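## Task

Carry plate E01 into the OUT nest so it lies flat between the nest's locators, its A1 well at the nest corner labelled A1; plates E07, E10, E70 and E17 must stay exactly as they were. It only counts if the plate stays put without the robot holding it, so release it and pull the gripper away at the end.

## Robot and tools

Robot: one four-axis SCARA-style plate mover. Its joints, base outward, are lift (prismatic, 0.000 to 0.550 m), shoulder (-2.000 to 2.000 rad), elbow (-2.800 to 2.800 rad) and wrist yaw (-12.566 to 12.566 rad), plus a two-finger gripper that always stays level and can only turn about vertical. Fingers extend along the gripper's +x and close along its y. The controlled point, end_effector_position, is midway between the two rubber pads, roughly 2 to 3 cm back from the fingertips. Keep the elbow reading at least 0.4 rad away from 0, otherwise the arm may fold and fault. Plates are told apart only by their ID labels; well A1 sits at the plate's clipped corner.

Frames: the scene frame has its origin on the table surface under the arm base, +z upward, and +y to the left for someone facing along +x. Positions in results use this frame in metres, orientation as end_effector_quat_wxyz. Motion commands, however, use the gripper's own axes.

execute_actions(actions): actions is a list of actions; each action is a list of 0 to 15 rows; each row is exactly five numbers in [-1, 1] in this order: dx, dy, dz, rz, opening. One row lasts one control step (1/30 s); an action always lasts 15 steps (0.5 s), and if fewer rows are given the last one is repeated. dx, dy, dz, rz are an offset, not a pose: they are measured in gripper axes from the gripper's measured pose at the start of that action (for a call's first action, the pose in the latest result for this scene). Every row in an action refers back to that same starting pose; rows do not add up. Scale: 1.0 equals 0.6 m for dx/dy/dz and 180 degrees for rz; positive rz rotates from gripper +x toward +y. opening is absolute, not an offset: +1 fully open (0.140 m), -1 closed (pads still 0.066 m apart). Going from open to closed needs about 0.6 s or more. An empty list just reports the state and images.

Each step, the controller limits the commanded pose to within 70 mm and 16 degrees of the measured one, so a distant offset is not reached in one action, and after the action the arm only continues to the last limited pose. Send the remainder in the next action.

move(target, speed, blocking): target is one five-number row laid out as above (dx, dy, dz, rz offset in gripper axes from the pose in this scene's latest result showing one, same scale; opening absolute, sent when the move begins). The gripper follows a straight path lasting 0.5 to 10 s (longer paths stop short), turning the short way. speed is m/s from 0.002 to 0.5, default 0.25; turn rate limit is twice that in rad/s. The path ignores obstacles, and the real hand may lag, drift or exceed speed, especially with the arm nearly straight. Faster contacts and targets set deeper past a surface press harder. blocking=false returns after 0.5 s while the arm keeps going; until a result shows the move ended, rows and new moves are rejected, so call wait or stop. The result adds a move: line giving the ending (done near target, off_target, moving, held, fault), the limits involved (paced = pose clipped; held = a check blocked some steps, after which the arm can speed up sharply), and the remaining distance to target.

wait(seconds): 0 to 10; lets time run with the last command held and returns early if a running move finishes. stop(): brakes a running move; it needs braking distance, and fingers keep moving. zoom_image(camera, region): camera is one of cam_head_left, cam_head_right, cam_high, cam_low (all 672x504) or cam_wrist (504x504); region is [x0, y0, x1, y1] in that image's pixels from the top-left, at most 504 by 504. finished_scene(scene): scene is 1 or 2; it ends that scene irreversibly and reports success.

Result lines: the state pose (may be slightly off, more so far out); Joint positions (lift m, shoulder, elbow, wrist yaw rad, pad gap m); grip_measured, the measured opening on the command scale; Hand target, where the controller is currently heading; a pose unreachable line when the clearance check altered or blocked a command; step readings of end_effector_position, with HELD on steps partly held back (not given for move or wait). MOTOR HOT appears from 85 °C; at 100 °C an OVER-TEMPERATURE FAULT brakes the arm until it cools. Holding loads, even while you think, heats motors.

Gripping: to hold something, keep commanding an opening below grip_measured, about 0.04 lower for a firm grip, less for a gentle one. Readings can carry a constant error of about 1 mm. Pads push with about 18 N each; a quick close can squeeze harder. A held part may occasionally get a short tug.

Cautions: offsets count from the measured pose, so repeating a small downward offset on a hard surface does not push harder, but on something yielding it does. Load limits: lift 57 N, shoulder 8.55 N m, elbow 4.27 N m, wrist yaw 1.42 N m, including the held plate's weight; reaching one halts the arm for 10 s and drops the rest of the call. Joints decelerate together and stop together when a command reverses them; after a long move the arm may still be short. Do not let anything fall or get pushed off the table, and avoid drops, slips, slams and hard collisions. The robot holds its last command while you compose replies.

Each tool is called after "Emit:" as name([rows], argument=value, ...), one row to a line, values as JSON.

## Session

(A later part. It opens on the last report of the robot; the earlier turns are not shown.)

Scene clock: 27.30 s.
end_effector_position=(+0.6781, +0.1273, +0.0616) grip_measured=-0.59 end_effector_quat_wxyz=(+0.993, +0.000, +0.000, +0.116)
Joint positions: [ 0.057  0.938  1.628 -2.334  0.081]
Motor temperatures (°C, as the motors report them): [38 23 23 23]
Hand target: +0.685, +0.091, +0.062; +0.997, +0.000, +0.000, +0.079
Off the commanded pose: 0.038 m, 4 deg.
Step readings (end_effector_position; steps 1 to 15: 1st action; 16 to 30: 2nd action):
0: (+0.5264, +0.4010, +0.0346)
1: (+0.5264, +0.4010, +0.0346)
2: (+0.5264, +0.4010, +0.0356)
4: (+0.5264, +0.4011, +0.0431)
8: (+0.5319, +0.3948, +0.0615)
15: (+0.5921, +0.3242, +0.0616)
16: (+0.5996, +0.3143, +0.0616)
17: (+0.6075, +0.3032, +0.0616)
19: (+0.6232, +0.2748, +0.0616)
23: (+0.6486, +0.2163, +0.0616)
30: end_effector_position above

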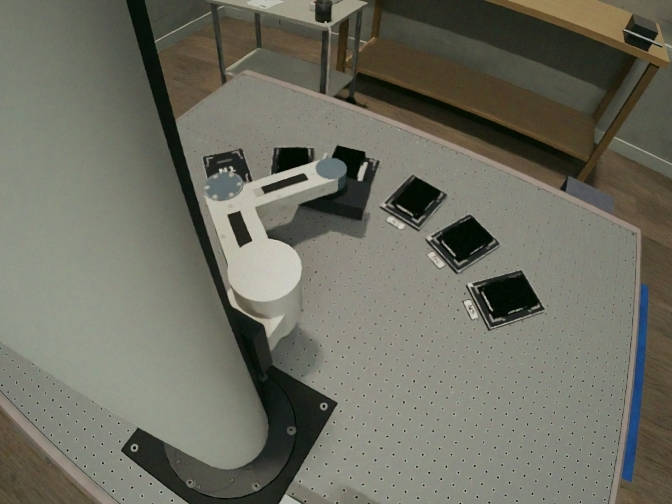

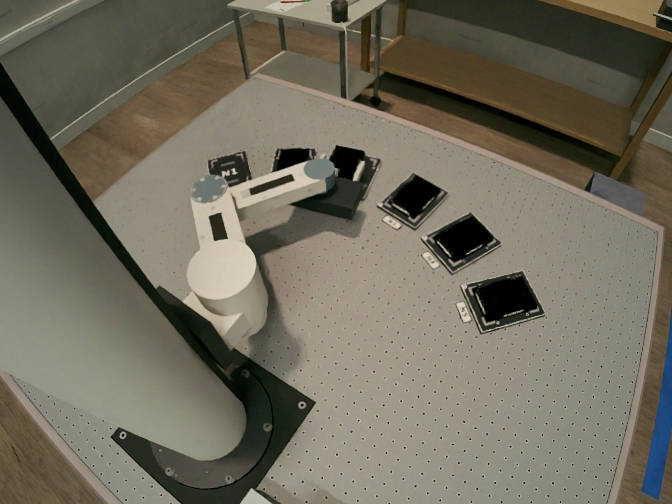

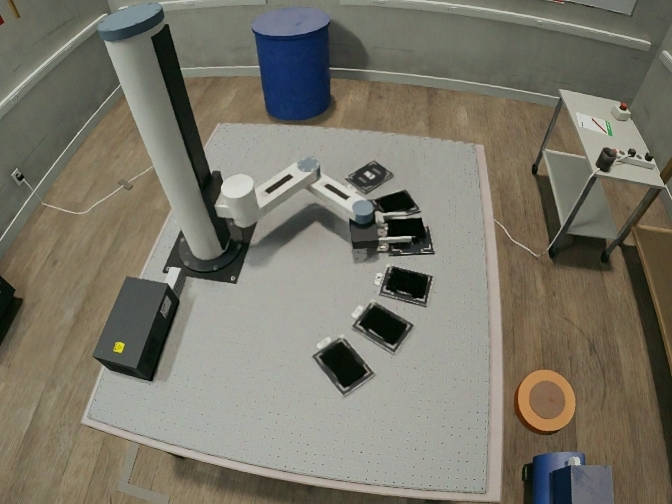

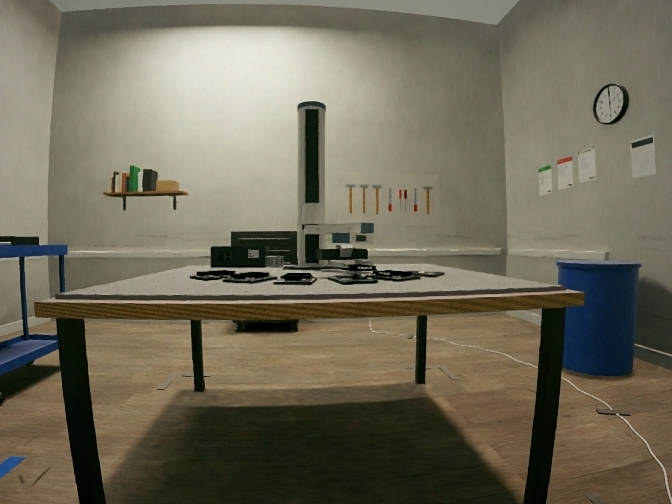

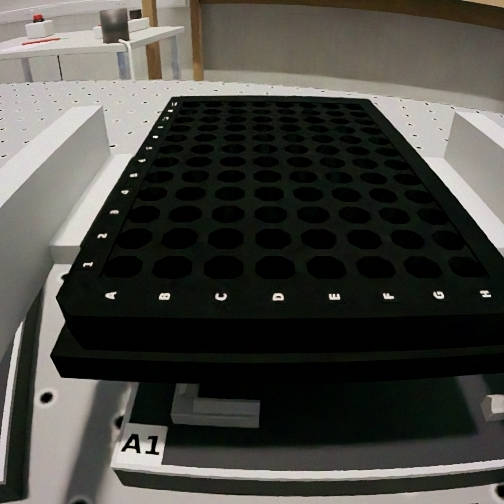

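Emit:
wait(seconds=0)

Scene clock: 27.40 s.
end_effector_position=(+0.6842, +0.0948, +0.0616) grip_measured=-0.59 end_effector_quat_wxyz=(+0.997, +0.000, +0.000, +0.082)
Joint positions: [ 0.057  0.878  1.622 -2.336  0.081]
Motor temperatures (°C, as the motors report them): [38 23 23 23]
Hand target: +0.685, +0.091, +0.062; +0.997, +0.000, +0.000, +0.079
Off the commanded pose: 0.007 m, 0 deg.

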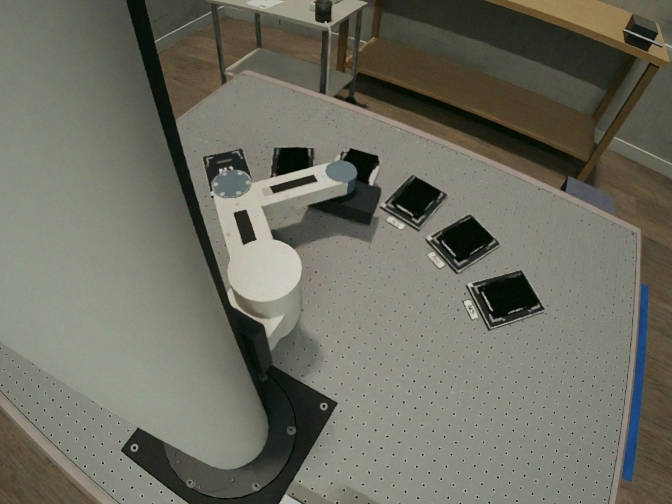

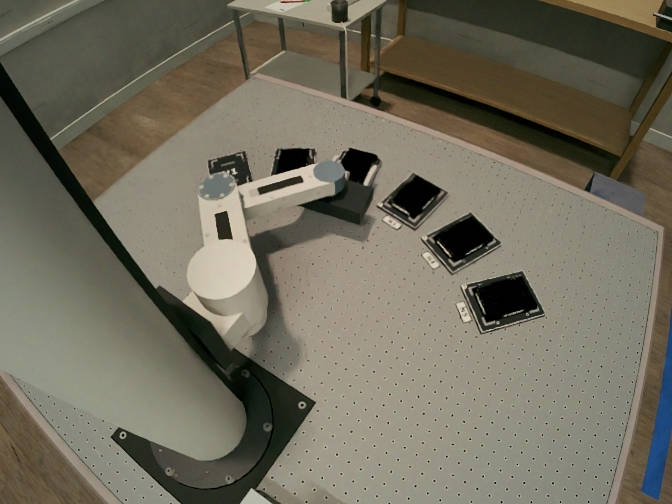

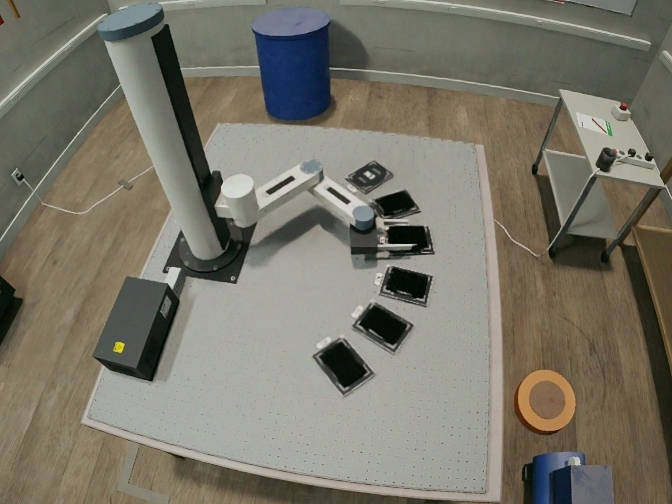

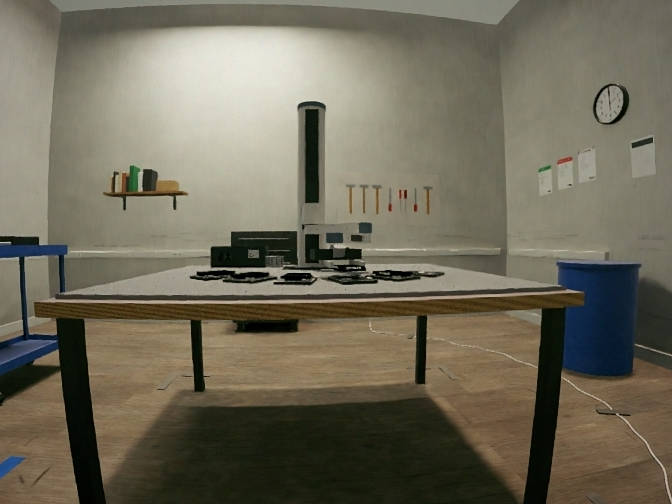

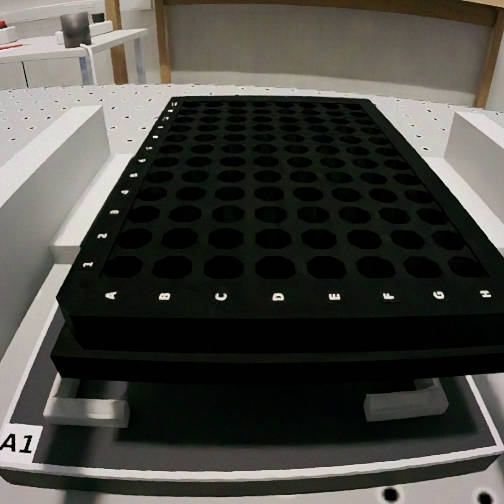

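Emit:
zoom_image(camera="cam_wrist", region=[90, 280, 300, 320])

Emit:
zoom_image(camera="cam_wrist", region=[294, 280, 504, 320])

Emit:
zoom_image(camera="cam_wrist", region=[105, 85, 195, 165])

Emit:
zoom_image(camera="cam_wrist", region=[345, 85, 445, 165])

Region (90, 280, 300, 320) of cam_wrist's 504x504 image, scaled by 2.400, with more detail than that image has; it fills the top 96 rows of this view, and the rest is white.

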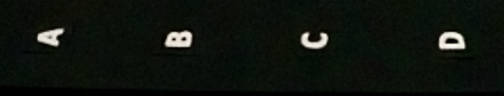

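Region (294, 280, 504, 320) of cam_wrist's 504x504 image, scaled by 2.400, with more detail than that image has; it fills the top 96 rows of this view, and the rest is white.

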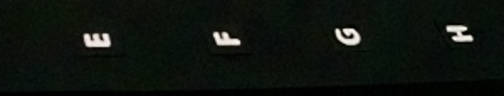

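Region (105, 85, 195, 165) of cam_wrist's 504x504 image, scaled by 5.600, with more detail than that image has.

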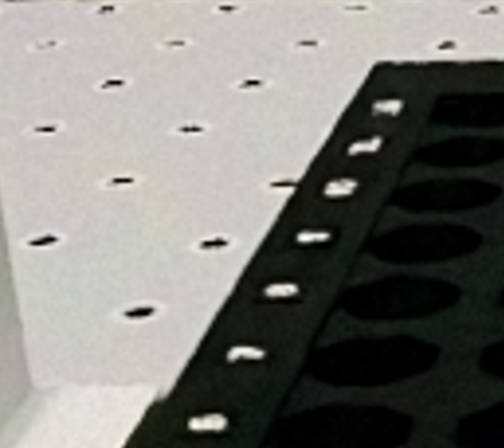

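Region (345, 85, 445, 165) of cam_wrist's 504x504 image, scaled by 5.040, with more detail than that image has; it fills the top 403 rows of this view, and the rest is white.

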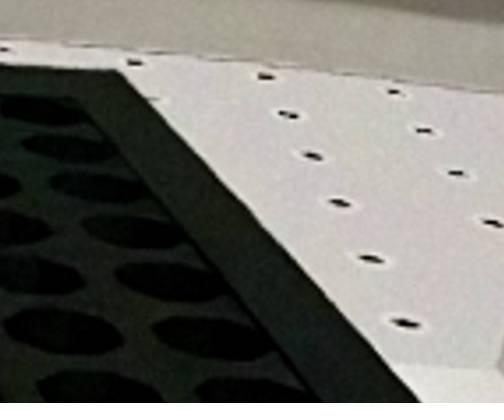

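Emit:
wait(seconds=0)

Scene clock: 27.70 s.
end_effector_position=(+0.6850, +0.0910, +0.0616) grip_measured=-0.59 end_effector_quat_wxyz=(+0.997, +0.000, +0.000, +0.078)
Joint positions: [ 0.057  0.871  1.622 -2.336  0.081]
Motor temperatures (°C, as the motors report them): [38 23 23 23]
Hand target: +0.685, +0.091, +0.062; +0.997, +0.000, +0.000, +0.079
Off the commanded pose: 0.005 m, 0 deg.

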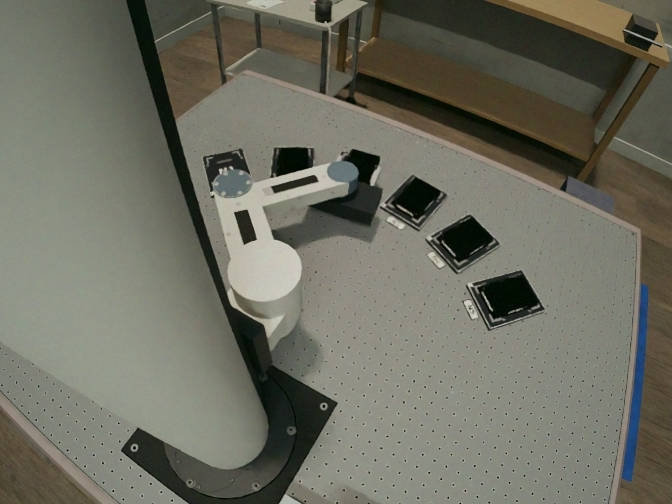

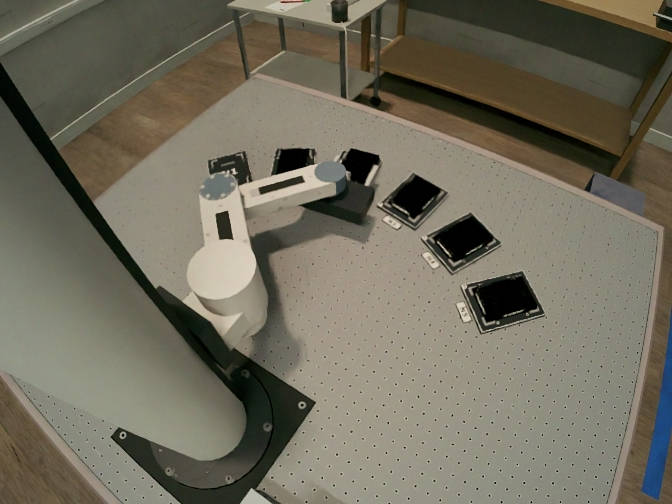

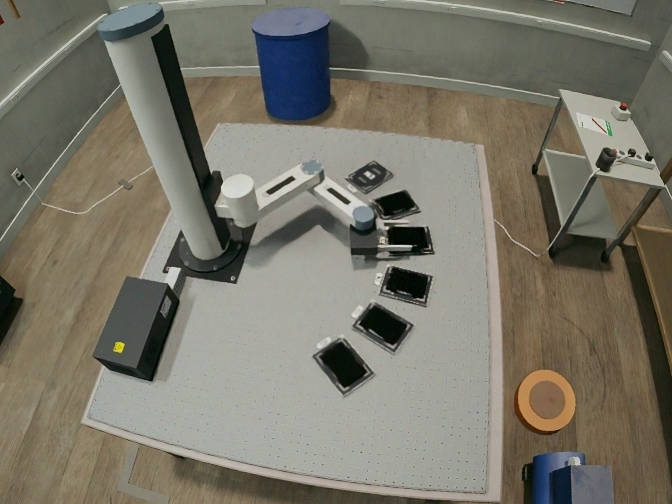

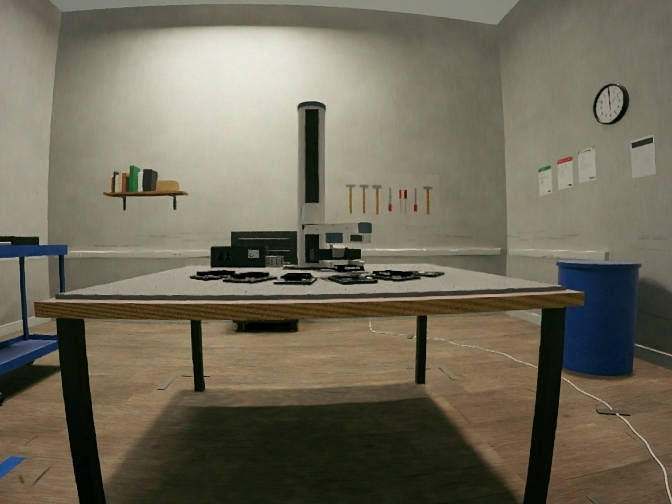

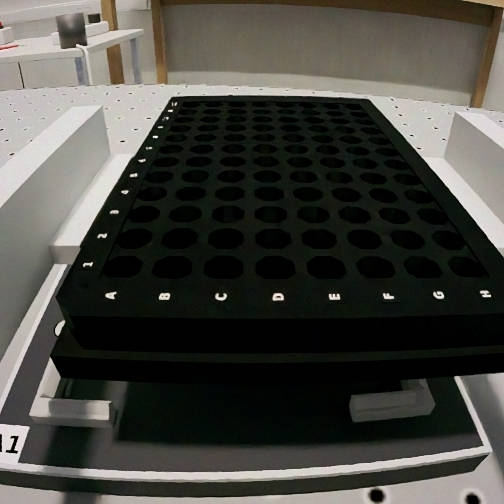

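Emit:
zoom_image(camera="cam_wrist", region=[20, 365, 130, 440])

Emit:
zoom_image(camera="cam_wrist", region=[340, 365, 450, 440])

Emit:
zoom_image(camera="cam_wrist", region=[105, 85, 195, 165])

Emit:
zoom_image(camera="cam_wrist", region=[424, 410, 504, 490])

Emit:
zoom_image(camera="cam_wrist", region=[0, 410, 80, 490])

Region (20, 365, 130, 440) of cam_wrist's 504x504 image, scaled by 4.582, with more detail than that image has; it fills the top 344 rows of this view, and the rest is white.

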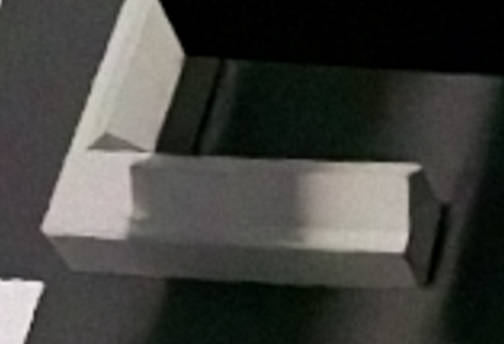

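Region (340, 365, 450, 440) of cam_wrist's 504x504 image, scaled by 4.582, with more detail than that image has; it fills the top 344 rows of this view, and the rest is white.

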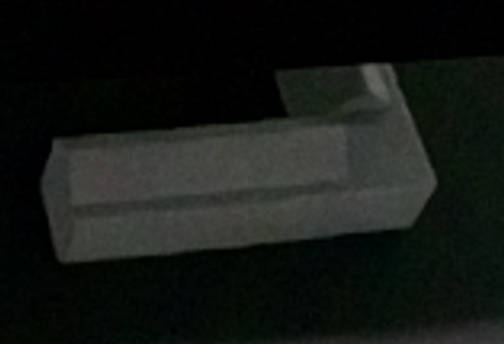

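Region (105, 85, 195, 165) of cam_wrist's 504x504 image, scaled by 5.600, with more detail than that image has.

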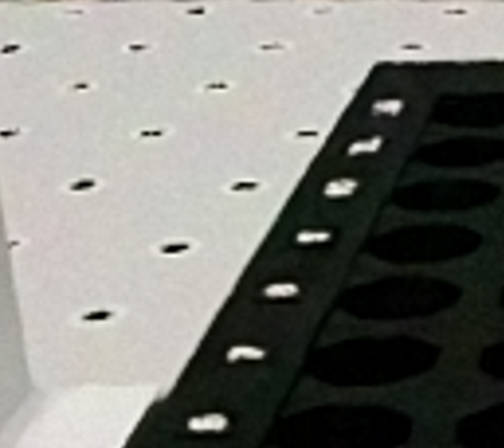

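Region (424, 410, 504, 490) of cam_wrist's 504x504 image, scaled by 6.300, with more detail than that image has.

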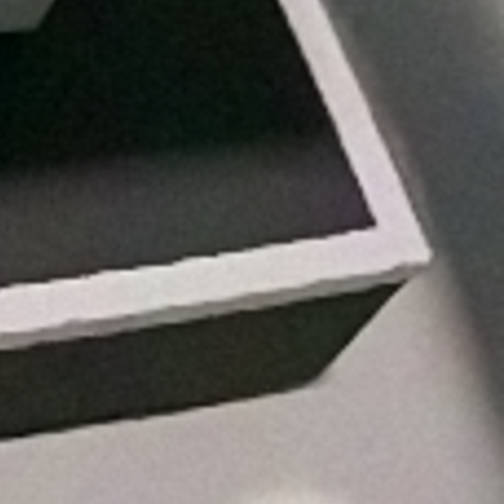

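Region (0, 410, 80, 490) of cam_wrist's 504x504 image, scaled by 6.300, with more detail than that image has.

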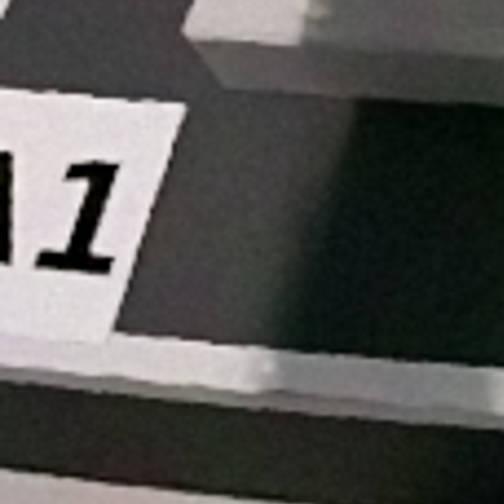

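Emit:
execute_actions([
  [[0.01942, 0.02443, -0.03167, 0.01278, -0.64]],
])

Scene clock: 29.97 s.
end_effector_position=(+0.6942, +0.1075, +0.0425) grip_measured=-0.59 end_effector_quat_wxyz=(+0.995, +0.000, +0.000, +0.099)
Joint positions: [ 0.038  0.863  1.692 -2.357  0.081]
Motor temperatures (°C, as the motors report them): [38 23 23 23]
Hand target: +0.694, +0.107, +0.043; +0.995, +0.000, +0.000, +0.098
Off the commanded pose: 0.000 m, 0 deg.
Step readings (end_effector_position):
0: (+0.6850, +0.0912, +0.0616)
1: (+0.6850, +0.0912, +0.0616)
2: (+0.6854, +0.0920, +0.0606)
4: (+0.6884, +0.0982, +0.0530)
8: (+0.6941, +0.1077, +0.0423)
15: end_effector_position above

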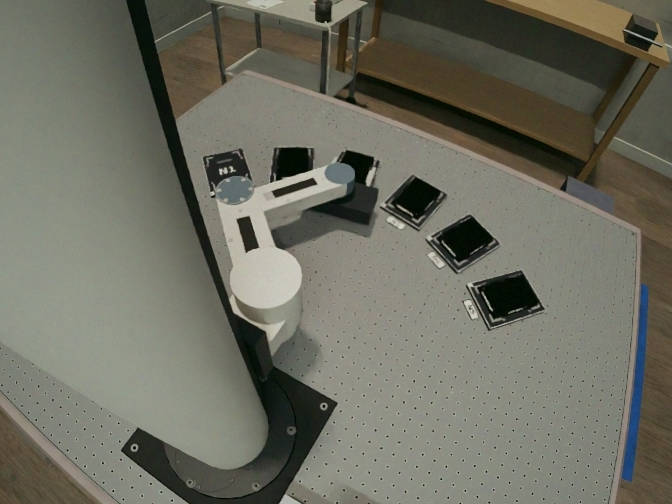

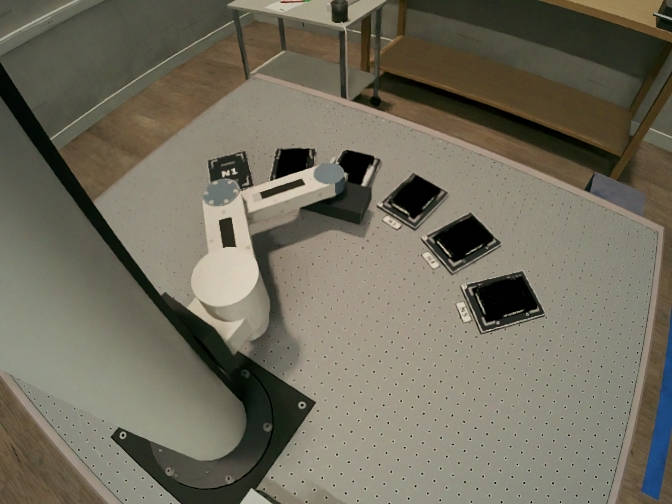

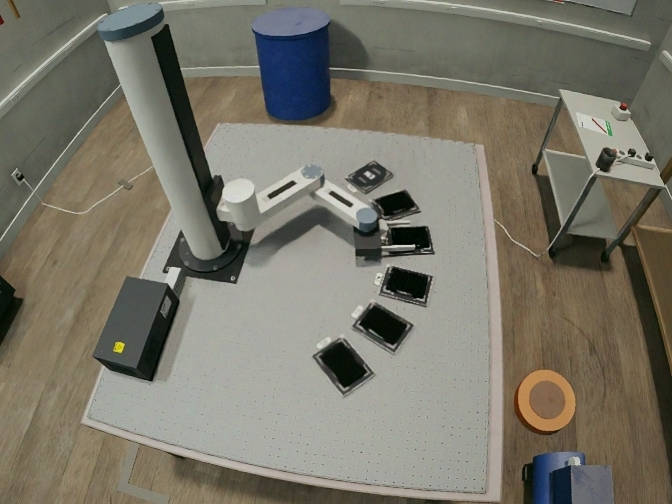

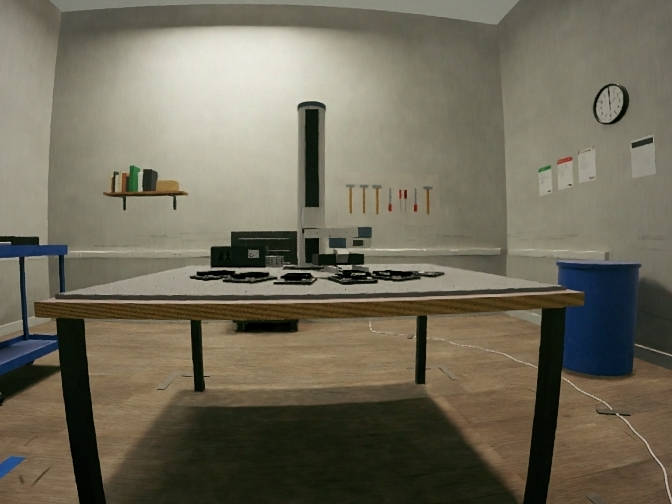

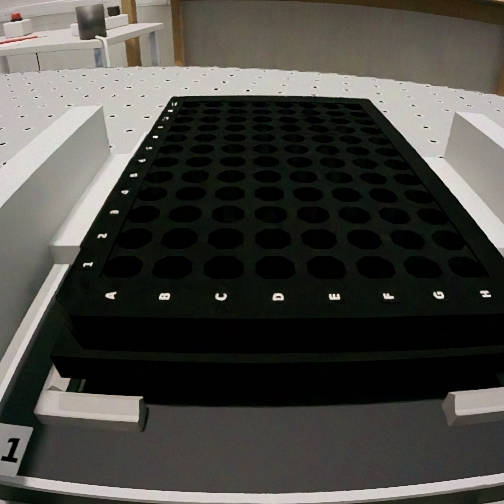

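Emit:
execute_actions(actions=[])

Scene clock: 30.43 s.
end_effector_position=(+0.6942, +0.1075, +0.0425) grip_measured=-0.59 end_effector_quat_wxyz=(+0.995, +0.000, +0.000, +0.099)
Joint positions: [ 0.038  0.863  1.692 -2.357  0.081]
Motor temperatures (°C, as the motors report them): [38 23 23 23]
Hand target: +0.694, +0.107, +0.043; +0.995, +0.000, +0.000, +0.098
Off the commanded pose: 0.000 m, 0 deg.

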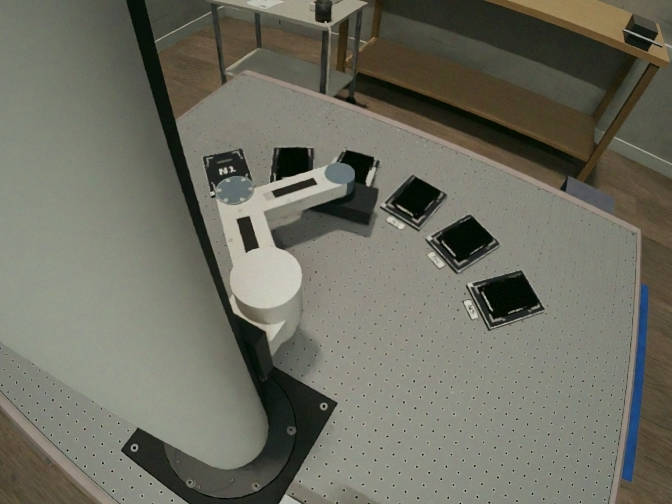

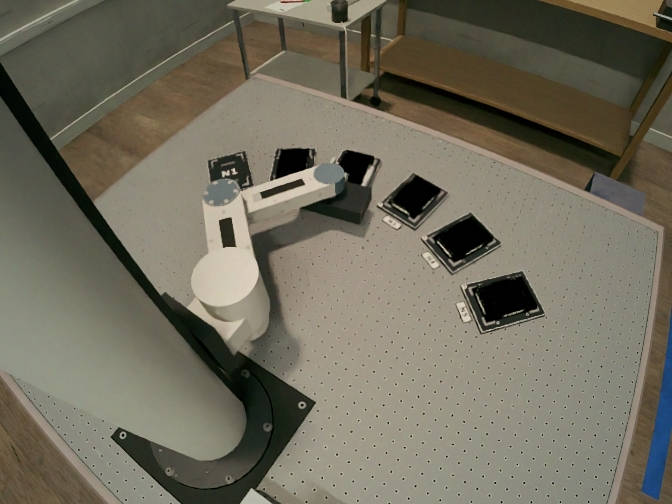

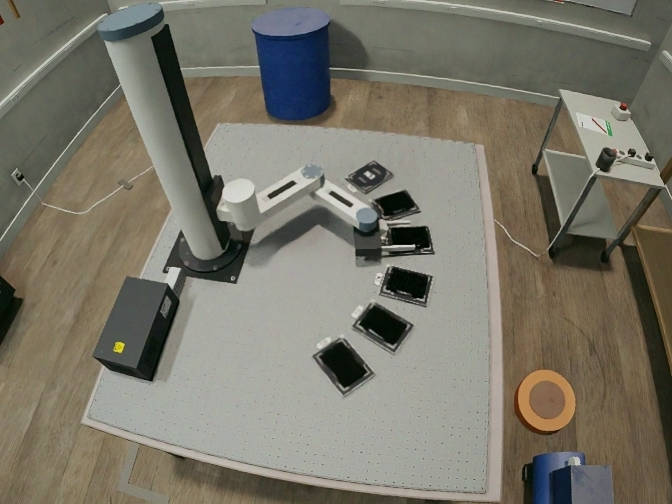

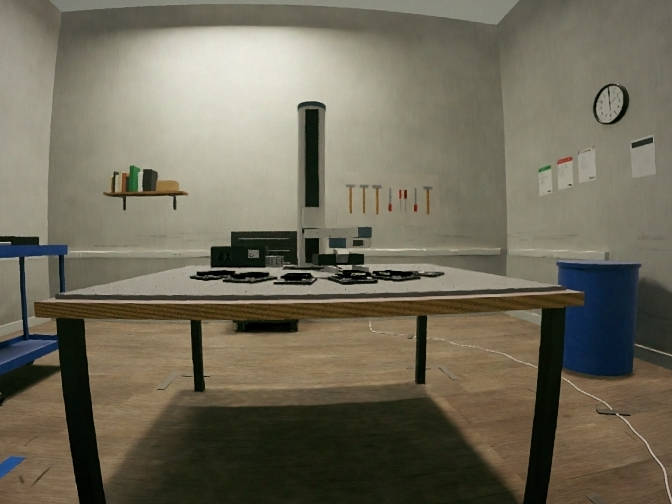

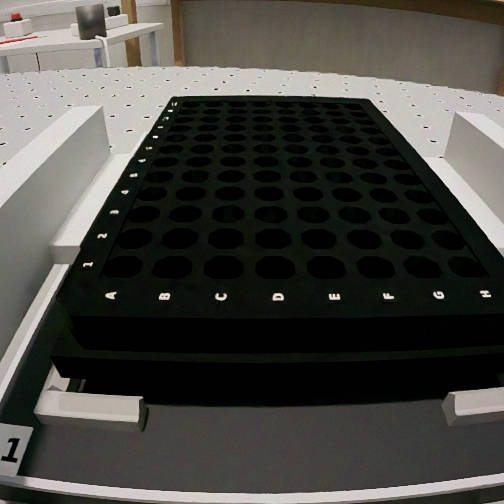

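Emit:
zoom_image(camera="cam_wrist", region=[110, 380, 170, 440])

Emit:
zoom_image(camera="cam_wrist", region=[430, 375, 490, 435])

Emit:
zoom_image(camera="cam_wrist", region=[20, 350, 110, 440])

Region (110, 380, 170, 440) of cam_wrist's 504x504 image, scaled by 8.400, with more detail than that image has.

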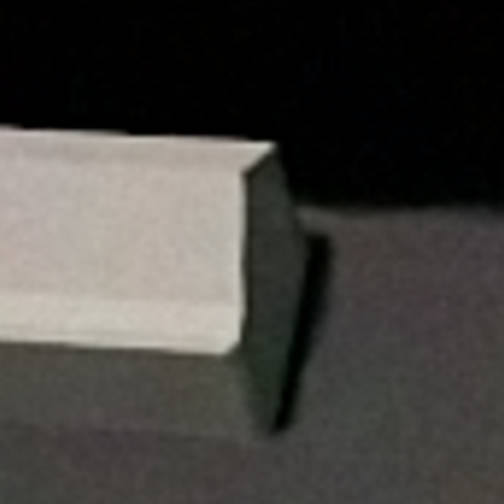

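Region (430, 375, 490, 435) of cam_wrist's 504x504 image, scaled by 8.400, with more detail than that image has.

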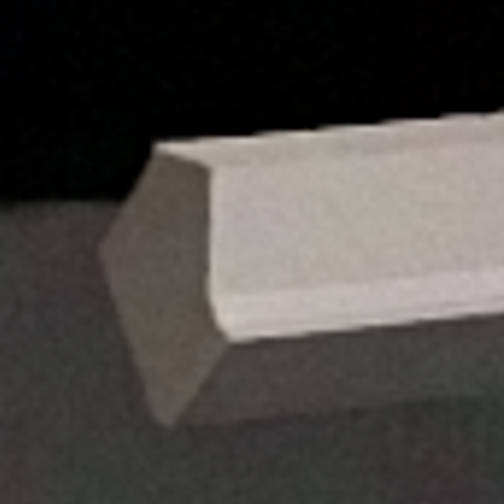

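Region (20, 350, 110, 440) of cam_wrist's 504x504 image, scaled by 5.600, with more detail than that image has.

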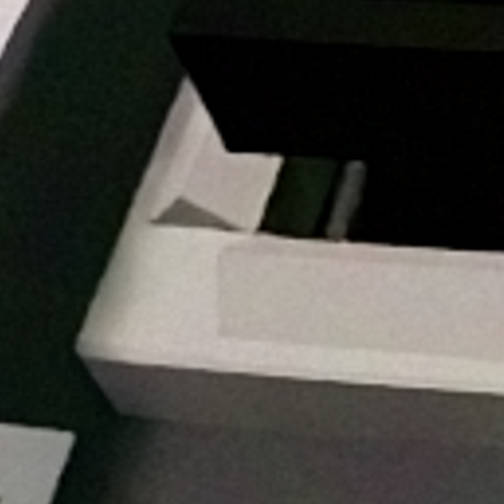

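Emit:
zoom_image(camera="cam_wrist", region=[100, 85, 200, 185])

Emit:
zoom_image(camera="cam_wrist", region=[350, 85, 470, 205])

Emit:
zoom_image(camera="cam_wrist", region=[0, 400, 504, 504])

Region (100, 85, 200, 185) of cam_wrist's 504x504 image, scaled by 5.040, with more detail than that image has.

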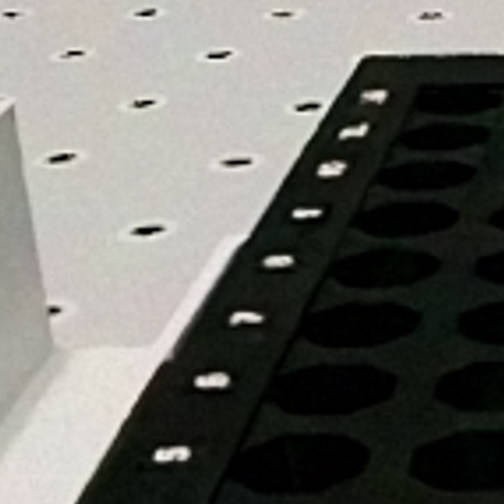

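Region (350, 85, 470, 205) of cam_wrist's 504x504 image, scaled by 4.200, with more detail than that image has.

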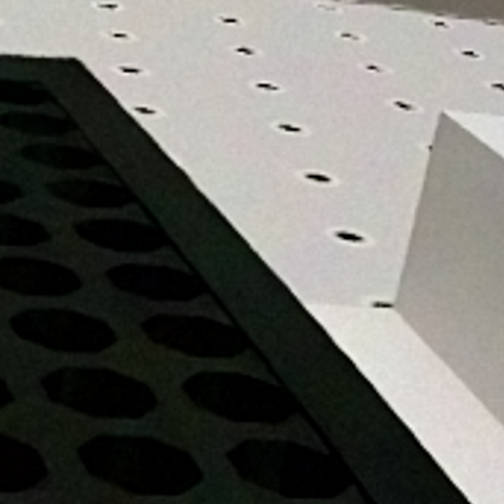

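Region (0, 400, 504, 504) of cam_wrist's 504x504 image, scaled by 1.000; it fills the top 104 rows of this view, and the rest is white.

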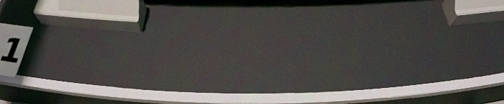

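Emit:
zoom_image(camera="cam_wrist", region=[125, 122, 165, 162])

Emit:
zoom_image(camera="cam_wrist", region=[20, 455, 70, 504])

Emit:
zoom_image(camera="cam_wrist", region=[430, 455, 480, 504])

Region (125, 122, 165, 162) of cam_wrist's 504x504 image, scaled by 12.600, with more detail than that image has.

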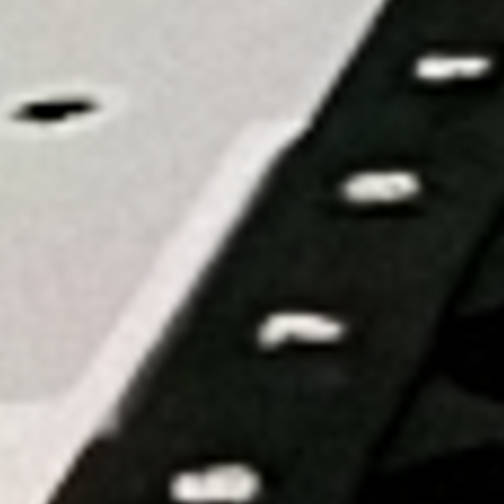

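Region (20, 455, 70, 504) of cam_wrist's 504x504 image, scaled by 10.080, with more detail than that image has; it fills the top 494 rows of this view, and the rest is white.

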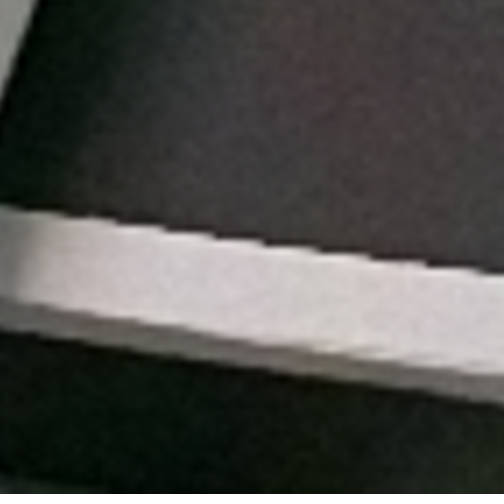

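Region (430, 455, 480, 504) of cam_wrist's 504x504 image, scaled by 10.080, with more detail than that image has; it fills the top 494 rows of this view, and the rest is white.

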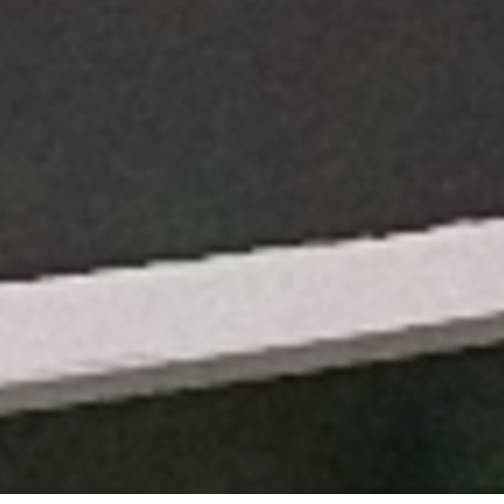

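Emit:
execute_actions([
  [[0,-0.00025,-0.001667,-0.00056,-0.64],[0,-0.00025,-0.003333,-0.00056,-0.64],[0,-0.00025,-0.005,-0.00056,-0.64],[0,-0.00025,-0.006333,-0.00056,-0.64],[0,-0.00025,-0.007667,-0.00056,-0.64],[0,-0.00025,-0.008833,-0.00056,-0.64],[0,-0.00025,-0.009833,-0.00056,-0.64],[0,-0.00025,-0.010667,-0.00056,-0.64],[0,-0.00025,-0.011333,-0.00056,-0.64],[0,-0.00025,-0.011833,-0.00056,-0.64],[0,-0.00025,-0.012167,-0.00056,-0.64],[0,-0.00025,-0.012417,-0.00056,-0.64],[0,-0.00025,-0.012583,-0.00056,-0.64],[0,-0.00025,-0.012583,-0.00056,-0.64],[0,-0.00025,-0.012583,-0.00056,-0.64]],
])

Scene clock: 32.47 s.
end_effector_position=(+0.6942, +0.1074, +0.0350) grip_measured=-0.59 end_effector_quat_wxyz=(+0.995, +0.000, +0.000, +0.098)
Joint positions: [ 0.03   0.863  1.692 -2.359  0.081]
Motor temperatures (°C, as the motors report them): [38 23 23 23]
Hand target: +0.694, +0.107, +0.035; +0.995, +0.000, +0.000, +0.098
Off the commanded pose: 0.000 m, 0 deg.
Step readings (end_effector_position):
0: (+0.6942, +0.1075, +0.0425)
1: (+0.6942, +0.1075, +0.0425)
2: (+0.6942, +0.1074, +0.0418)
4: (+0.6942, +0.1074, +0.0397)
8: (+0.6942, +0.1074, +0.0366)
15: end_effector_position above

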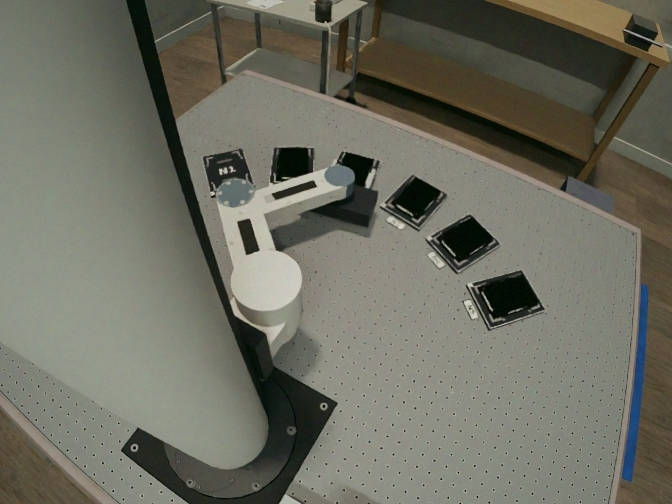

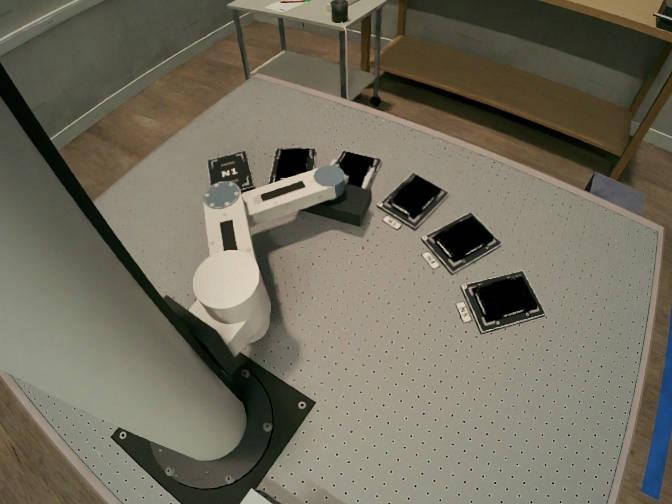

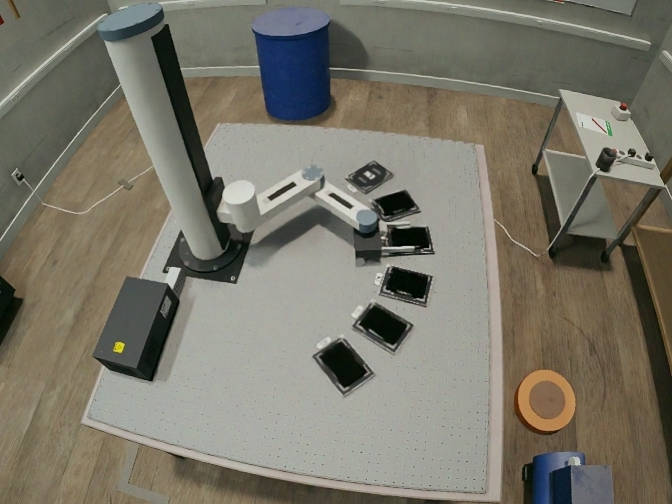

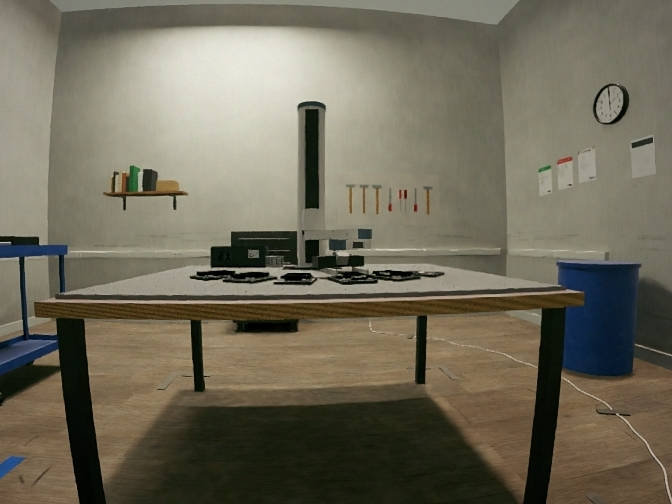

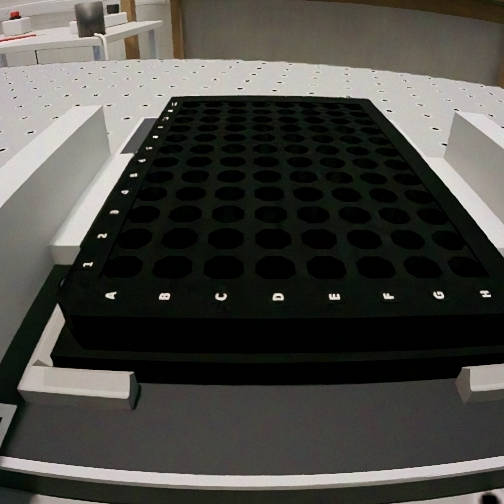

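Emit:
zoom_image(camera="cam_wrist", region=[130, 85, 190, 145])

Emit:
zoom_image(camera="cam_wrist", region=[340, 80, 400, 140])

Emit:
zoom_image(camera="cam_wrist", region=[10, 280, 160, 430])

Emit:
zoom_image(camera="cam_wrist", region=[384, 280, 504, 420])

Region (130, 85, 190, 145) of cam_wrist's 504x504 image, scaled by 8.400, with more detail than that image has.

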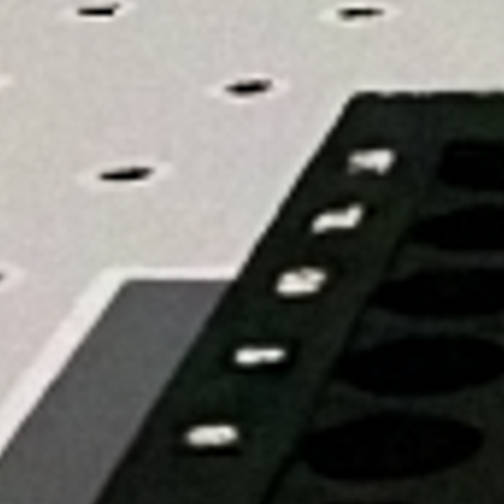

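Region (340, 80, 400, 140) of cam_wrist's 504x504 image, scaled by 8.400, with more detail than that image has.

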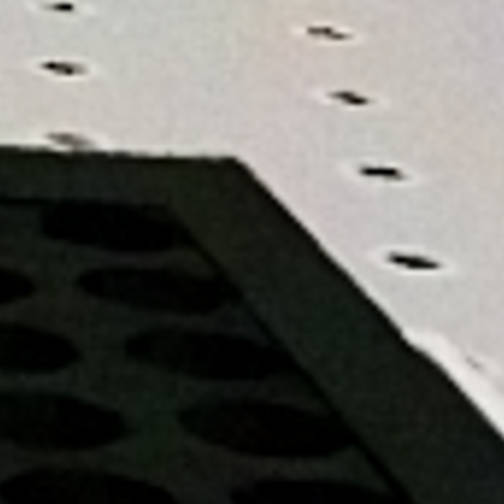

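Region (10, 280, 160, 430) of cam_wrist's 504x504 image, scaled by 3.360, with more detail than that image has.

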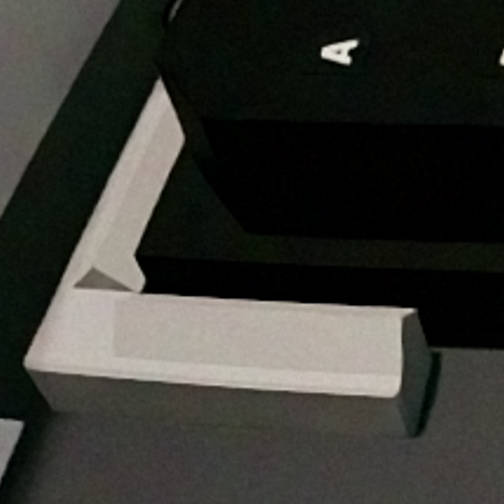

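Region (384, 280, 504, 420) of cam_wrist's 504x504 image, scaled by 3.600, with more detail than that image has; it fills the left 432 columns of this view, and the rest is white.

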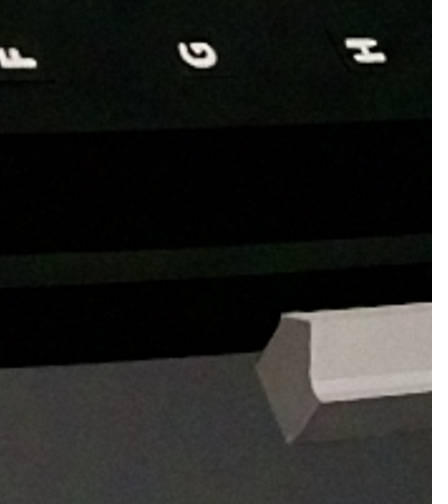

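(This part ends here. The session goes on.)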